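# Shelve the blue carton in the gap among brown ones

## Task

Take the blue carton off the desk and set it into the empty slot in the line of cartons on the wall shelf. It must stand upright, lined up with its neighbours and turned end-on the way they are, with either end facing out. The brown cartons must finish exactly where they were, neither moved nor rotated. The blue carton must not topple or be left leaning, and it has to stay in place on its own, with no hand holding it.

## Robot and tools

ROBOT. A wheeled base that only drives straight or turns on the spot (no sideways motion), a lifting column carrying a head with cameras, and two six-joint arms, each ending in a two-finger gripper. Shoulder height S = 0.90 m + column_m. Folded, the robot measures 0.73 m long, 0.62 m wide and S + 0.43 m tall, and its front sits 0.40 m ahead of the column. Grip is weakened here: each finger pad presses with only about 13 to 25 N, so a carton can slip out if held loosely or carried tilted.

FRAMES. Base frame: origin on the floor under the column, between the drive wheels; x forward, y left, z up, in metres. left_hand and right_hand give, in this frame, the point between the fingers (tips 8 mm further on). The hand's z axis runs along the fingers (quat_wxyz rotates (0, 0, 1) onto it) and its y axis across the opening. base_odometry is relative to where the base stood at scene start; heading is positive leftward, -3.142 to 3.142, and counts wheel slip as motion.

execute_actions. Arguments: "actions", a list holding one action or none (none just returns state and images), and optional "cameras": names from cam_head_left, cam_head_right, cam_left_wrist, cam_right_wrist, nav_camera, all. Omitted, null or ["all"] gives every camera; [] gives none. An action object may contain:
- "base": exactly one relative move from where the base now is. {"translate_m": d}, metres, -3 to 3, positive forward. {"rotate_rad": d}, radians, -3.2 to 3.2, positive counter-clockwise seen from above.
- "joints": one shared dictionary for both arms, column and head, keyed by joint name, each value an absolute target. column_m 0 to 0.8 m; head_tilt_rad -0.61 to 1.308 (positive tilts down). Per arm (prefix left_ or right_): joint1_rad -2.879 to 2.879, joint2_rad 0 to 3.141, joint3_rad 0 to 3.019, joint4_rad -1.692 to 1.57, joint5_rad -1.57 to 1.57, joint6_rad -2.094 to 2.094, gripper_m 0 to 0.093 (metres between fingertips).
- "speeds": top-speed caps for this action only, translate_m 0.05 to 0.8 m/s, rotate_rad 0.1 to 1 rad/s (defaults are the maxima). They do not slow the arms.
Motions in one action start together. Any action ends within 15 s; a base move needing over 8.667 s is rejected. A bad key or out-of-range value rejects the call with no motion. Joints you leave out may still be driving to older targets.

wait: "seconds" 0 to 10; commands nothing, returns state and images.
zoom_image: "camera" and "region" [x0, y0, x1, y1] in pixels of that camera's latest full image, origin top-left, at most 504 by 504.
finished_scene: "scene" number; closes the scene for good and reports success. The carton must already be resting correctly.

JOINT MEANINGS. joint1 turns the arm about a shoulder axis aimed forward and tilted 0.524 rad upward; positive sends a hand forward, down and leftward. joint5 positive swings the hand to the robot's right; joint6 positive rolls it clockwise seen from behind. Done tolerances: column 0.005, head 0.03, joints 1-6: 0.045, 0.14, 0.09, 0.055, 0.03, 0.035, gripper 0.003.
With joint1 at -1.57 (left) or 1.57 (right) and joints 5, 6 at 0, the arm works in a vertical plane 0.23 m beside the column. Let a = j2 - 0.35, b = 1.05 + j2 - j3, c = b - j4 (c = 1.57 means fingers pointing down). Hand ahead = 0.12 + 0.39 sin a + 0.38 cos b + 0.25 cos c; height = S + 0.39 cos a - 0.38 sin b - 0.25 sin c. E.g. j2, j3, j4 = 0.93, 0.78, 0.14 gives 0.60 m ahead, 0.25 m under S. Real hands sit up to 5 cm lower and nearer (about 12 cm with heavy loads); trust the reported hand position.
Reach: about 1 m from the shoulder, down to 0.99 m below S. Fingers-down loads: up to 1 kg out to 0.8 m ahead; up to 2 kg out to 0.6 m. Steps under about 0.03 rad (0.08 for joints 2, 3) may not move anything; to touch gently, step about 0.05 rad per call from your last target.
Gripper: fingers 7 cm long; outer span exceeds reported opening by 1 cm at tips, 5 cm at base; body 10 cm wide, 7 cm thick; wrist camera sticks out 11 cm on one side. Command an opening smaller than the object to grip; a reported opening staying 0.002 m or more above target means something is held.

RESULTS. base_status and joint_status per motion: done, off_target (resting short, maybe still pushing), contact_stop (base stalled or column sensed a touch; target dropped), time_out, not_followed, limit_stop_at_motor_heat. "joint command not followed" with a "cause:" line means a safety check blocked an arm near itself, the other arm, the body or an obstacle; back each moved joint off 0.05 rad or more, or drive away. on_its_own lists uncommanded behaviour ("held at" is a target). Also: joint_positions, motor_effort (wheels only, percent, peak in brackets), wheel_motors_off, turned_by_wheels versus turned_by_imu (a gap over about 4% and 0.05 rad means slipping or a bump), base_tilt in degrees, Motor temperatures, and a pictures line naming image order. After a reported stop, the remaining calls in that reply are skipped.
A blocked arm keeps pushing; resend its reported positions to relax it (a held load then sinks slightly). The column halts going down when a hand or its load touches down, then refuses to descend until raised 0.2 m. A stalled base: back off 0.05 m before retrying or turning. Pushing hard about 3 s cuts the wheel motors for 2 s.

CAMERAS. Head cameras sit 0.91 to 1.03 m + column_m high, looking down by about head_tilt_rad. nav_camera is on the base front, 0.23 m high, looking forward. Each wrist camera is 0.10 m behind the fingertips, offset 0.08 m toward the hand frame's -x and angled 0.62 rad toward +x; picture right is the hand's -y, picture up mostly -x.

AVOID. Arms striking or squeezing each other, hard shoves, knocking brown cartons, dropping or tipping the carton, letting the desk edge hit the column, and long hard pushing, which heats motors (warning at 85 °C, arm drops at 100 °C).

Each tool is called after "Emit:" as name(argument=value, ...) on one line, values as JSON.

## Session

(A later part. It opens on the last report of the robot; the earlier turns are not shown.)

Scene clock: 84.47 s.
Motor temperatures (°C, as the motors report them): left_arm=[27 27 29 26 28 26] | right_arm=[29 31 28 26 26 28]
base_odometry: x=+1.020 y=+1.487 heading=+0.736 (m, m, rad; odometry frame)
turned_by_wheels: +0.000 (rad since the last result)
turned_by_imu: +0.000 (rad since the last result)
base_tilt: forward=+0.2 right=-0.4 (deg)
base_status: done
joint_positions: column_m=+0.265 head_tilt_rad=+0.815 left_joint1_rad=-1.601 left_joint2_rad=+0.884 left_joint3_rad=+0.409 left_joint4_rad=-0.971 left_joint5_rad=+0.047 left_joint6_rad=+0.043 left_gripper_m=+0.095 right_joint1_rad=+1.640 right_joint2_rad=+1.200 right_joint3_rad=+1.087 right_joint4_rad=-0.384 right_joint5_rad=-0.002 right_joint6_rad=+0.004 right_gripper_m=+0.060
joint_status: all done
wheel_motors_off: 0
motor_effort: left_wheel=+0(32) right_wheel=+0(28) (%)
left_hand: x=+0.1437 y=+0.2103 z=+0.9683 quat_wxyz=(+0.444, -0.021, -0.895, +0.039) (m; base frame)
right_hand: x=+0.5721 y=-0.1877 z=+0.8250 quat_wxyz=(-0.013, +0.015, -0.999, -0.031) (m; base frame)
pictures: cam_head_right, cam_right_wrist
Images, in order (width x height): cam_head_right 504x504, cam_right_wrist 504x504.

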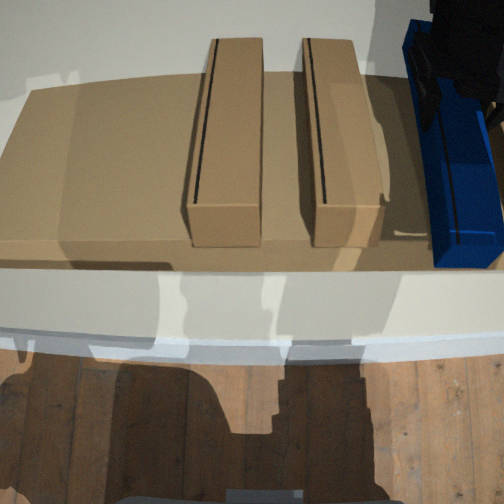

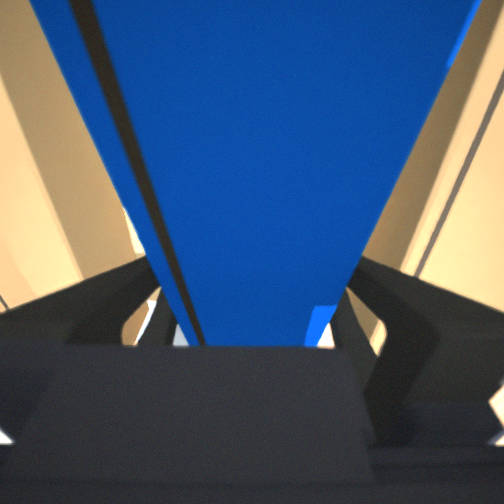

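Emit:
execute_actions(actions=[{"joints":{"column_m":0.25}}], cameras=[])

Emit:
execute_actions(actions=[{"base":{"translate_m":0.025},"speeds":{"translate_m":0.05}}], cameras=["cam_head_right","cam_right_wrist"])

Scene clock: 85.37 s.
Motor temperatures (°C, as the motors report them): left_arm=[27 27 29 26 28 26] | right_arm=[29 31 28 26 26 28]
base_odometry: x=+1.020 y=+1.487 heading=+0.736 (m, m, rad; odometry frame)
turned_by_wheels: +0.000 (rad since the last result)
turned_by_imu: +0.000 (rad since the last result)
base_tilt: forward=+0.2 right=-0.3 (deg)
base_status: not commanded
joint_positions: column_m=+0.250 head_tilt_rad=+0.815 left_joint1_rad=-1.601 left_joint2_rad=+0.884 left_joint3_rad=+0.409 left_joint4_rad=-0.971 left_joint5_rad=+0.047 left_joint6_rad=+0.043 left_gripper_m=+0.095 right_joint1_rad=+1.640 right_joint2_rad=+1.200 right_joint3_rad=+1.087 right_joint4_rad=-0.384 right_joint5_rad=-0.002 right_joint6_rad=+0.004 right_gripper_m=+0.060
joint_status: all done
wheel_motors_off: 0
motor_effort: left_wheel=+0(0) right_wheel=+2(1) (%)
left_hand: x=+0.1437 y=+0.2103 z=+0.9533 quat_wxyz=(+0.444, -0.021, -0.895, +0.039) (m; base frame)
right_hand: x=+0.5721 y=-0.1877 z=+0.8100 quat_wxyz=(-0.013, +0.015, -0.999, -0.031) (m; base frame)
pictures: none
No camera images: the call's "cameras" was empty. Leave "cameras" out to get every camera's image.

Scene clock: 86.63 s.
Motor temperatures (°C, as the motors report them): left_arm=[27 27 29 26 28 26] | right_arm=[29 31 28 26 26 28]
base_odometry: x=+1.038 y=+1.504 heading=+0.736 (m, m, rad; odometry frame)
turned_by_wheels: +0.000 (rad since the last result)
turned_by_imu: +0.000 (rad since the last result)
base_tilt: forward=+0.1 right=-0.2 (deg)
base_status: done
joint_positions: column_m=+0.250 head_tilt_rad=+0.815 left_joint1_rad=-1.601 left_joint2_rad=+0.884 left_joint3_rad=+0.409 left_joint4_rad=-0.971 left_joint5_rad=+0.047 left_joint6_rad=+0.043 left_gripper_m=+0.095 right_joint1_rad=+1.640 right_joint2_rad=+1.200 right_joint3_rad=+1.087 right_joint4_rad=-0.384 right_joint5_rad=-0.002 right_joint6_rad=+0.004 right_gripper_m=+0.060
joint_status: not commanded
wheel_motors_off: 0
motor_effort: left_wheel=+0(31) right_wheel=+2(29) (%)
left_hand: x=+0.1437 y=+0.2103 z=+0.9533 quat_wxyz=(+0.444, -0.021, -0.895, +0.039) (m; base frame)
right_hand: x=+0.5721 y=-0.1878 z=+0.8100 quat_wxyz=(-0.013, +0.015, -0.999, -0.031) (m; base frame)
pictures: cam_head_right, cam_right_wrist
Images, in order (width x height): cam_head_right 504x504, cam_right_wrist 504x504.

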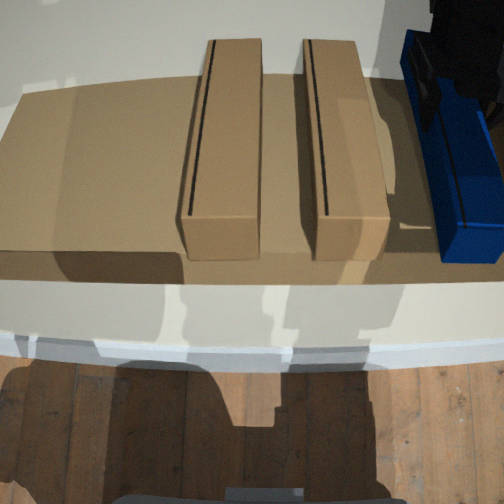

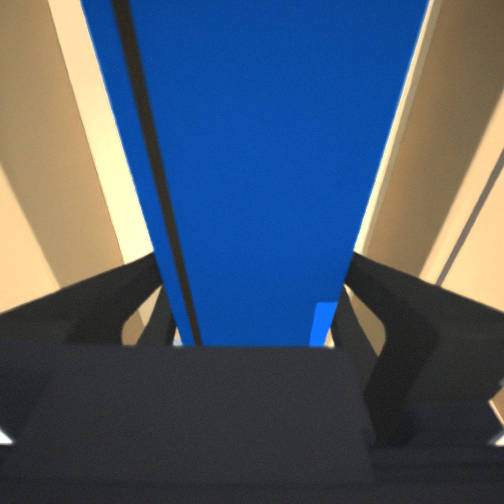

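Emit:
execute_actions(actions=[{"joints":{"column_m":0.238}}], cameras=[])

Emit:
execute_actions(actions=[{"joints":{"right_gripper_m":0.07}}], cameras=["cam_right_wrist"])

Emit:
execute_actions(actions=[{"joints":{"column_m":0.35}}], cameras=["cam_right_wrist","cam_head_right","cam_head_left"])

Scene clock: 87.50 s.
Motor temperatures (°C, as the motors report them): left_arm=[27 27 29 26 28 26] | right_arm=[29 31 28 26 26 28]
base_odometry: x=+1.038 y=+1.504 heading=+0.736 (m, m, rad; odometry frame)
turned_by_wheels: +0.000 (rad since the last result)
turned_by_imu: +0.000 (rad since the last result)
base_tilt: forward=+0.2 right=-0.4 (deg)
base_status: not commanded
joint_positions: column_m=+0.238 head_tilt_rad=+0.815 left_joint1_rad=-1.601 left_joint2_rad=+0.884 left_joint3_rad=+0.409 left_joint4_rad=-0.971 left_joint5_rad=+0.047 left_joint6_rad=+0.043 left_gripper_m=+0.095 right_joint1_rad=+1.640 right_joint2_rad=+1.200 right_joint3_rad=+1.087 right_joint4_rad=-0.384 right_joint5_rad=-0.002 right_joint6_rad=+0.004 right_gripper_m=+0.060
joint_status: all done
wheel_motors_off: 0
motor_effort: left_wheel=+0(1) right_wheel=+1(0) (%)
left_hand: x=+0.1437 y=+0.2103 z=+0.9413 quat_wxyz=(+0.444, -0.021, -0.895, +0.039) (m; base frame)
right_hand: x=+0.5721 y=-0.1878 z=+0.7980 quat_wxyz=(-0.013, +0.015, -0.999, -0.031) (m; base frame)
pictures: none
No camera images: the call's "cameras" was empty. Leave "cameras" out to get every camera's image.

Scene clock: 88.17 s.
Motor temperatures (°C, as the motors report them): left_arm=[27 27 29 26 28 26] | right_arm=[29 31 28 26 26 28]
base_odometry: x=+1.038 y=+1.504 heading=+0.736 (m, m, rad; odometry frame)
turned_by_wheels: +0.000 (rad since the last result)
turned_by_imu: +0.000 (rad since the last result)
base_tilt: forward=+0.1 right=-0.5 (deg)
base_status: not commanded
joint_positions: column_m=+0.238 head_tilt_rad=+0.815 left_joint1_rad=-1.601 left_joint2_rad=+0.884 left_joint3_rad=+0.409 left_joint4_rad=-0.971 left_joint5_rad=+0.047 left_joint6_rad=+0.043 left_gripper_m=+0.095 right_joint1_rad=+1.640 right_joint2_rad=+1.200 right_joint3_rad=+1.087 right_joint4_rad=-0.384 right_joint5_rad=-0.002 right_joint6_rad=+0.004 right_gripper_m=+0.070
joint_status: all done
wheel_motors_off: 0
motor_effort: left_wheel=+0(0) right_wheel=+2(1) (%)
left_hand: x=+0.1437 y=+0.2103 z=+0.9413 quat_wxyz=(+0.444, -0.021, -0.895, +0.039) (m; base frame)
right_hand: x=+0.5721 y=-0.1878 z=+0.7980 quat_wxyz=(-0.013, +0.015, -0.999, -0.031) (m; base frame)
pictures: cam_right_wrist
Images, in order (width x height): cam_right_wrist 504x504.

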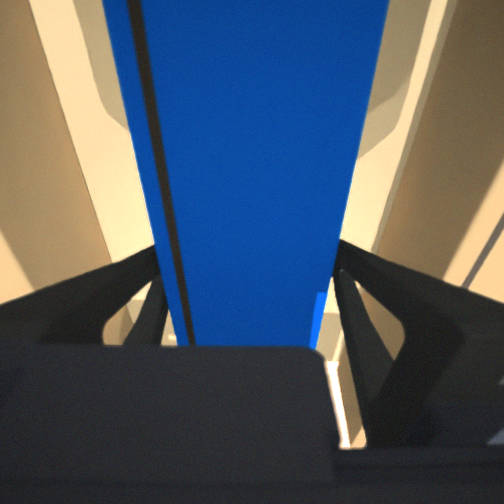

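Scene clock: 90.23 s.
Motor temperatures (°C, as the motors report them): left_arm=[27 27 29 26 28 26] | right_arm=[29 31 28 26 26 28]
base_odometry: x=+1.038 y=+1.504 heading=+0.736 (m, m, rad; odometry frame)
turned_by_wheels: +0.000 (rad since the last result)
turned_by_imu: +0.001 (rad since the last result)
base_tilt: forward=+0.0 right=-0.4 (deg)
base_status: not commanded
joint_positions: column_m=+0.350 head_tilt_rad=+0.815 left_joint1_rad=-1.601 left_joint2_rad=+0.884 left_joint3_rad=+0.409 left_joint4_rad=-0.971 left_joint5_rad=+0.047 left_joint6_rad=+0.043 left_gripper_m=+0.095 right_joint1_rad=+1.640 right_joint2_rad=+1.200 right_joint3_rad=+1.087 right_joint4_rad=-0.384 right_joint5_rad=-0.002 right_joint6_rad=+0.004 right_gripper_m=+0.070
joint_status: all done
wheel_motors_off: 0
motor_effort: left_wheel=+0(1) right_wheel=+0(1) (%)
left_hand: x=+0.1437 y=+0.2103 z=+1.0532 quat_wxyz=(+0.444, -0.021, -0.895, +0.039) (m; base frame)
right_hand: x=+0.5721 y=-0.1878 z=+0.9099 quat_wxyz=(-0.013, +0.015, -0.999, -0.031) (m; base frame)
pictures: cam_head_left, cam_head_right, cam_right_wrist
Images, in order (width x height): cam_head_left 504x504, cam_head_right 504x504, cam_right_wrist 504x504.

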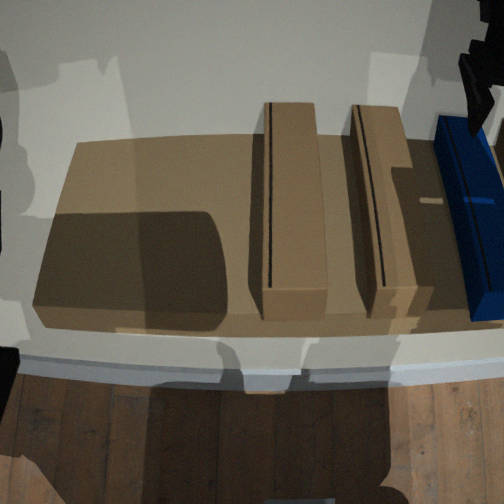

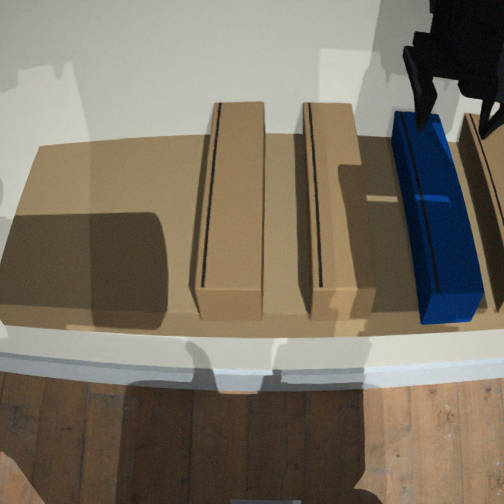

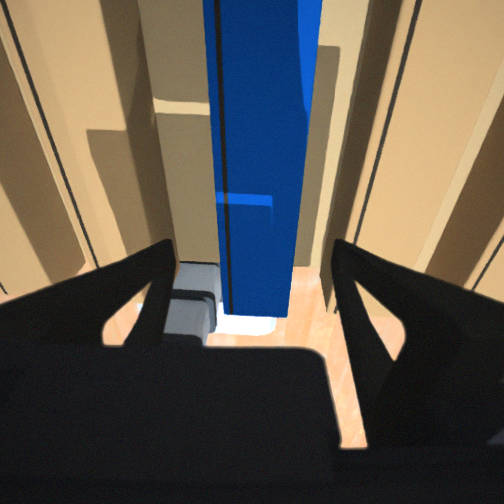

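Emit:
finished_scene(scene=1)

The scene is finished: the task was done.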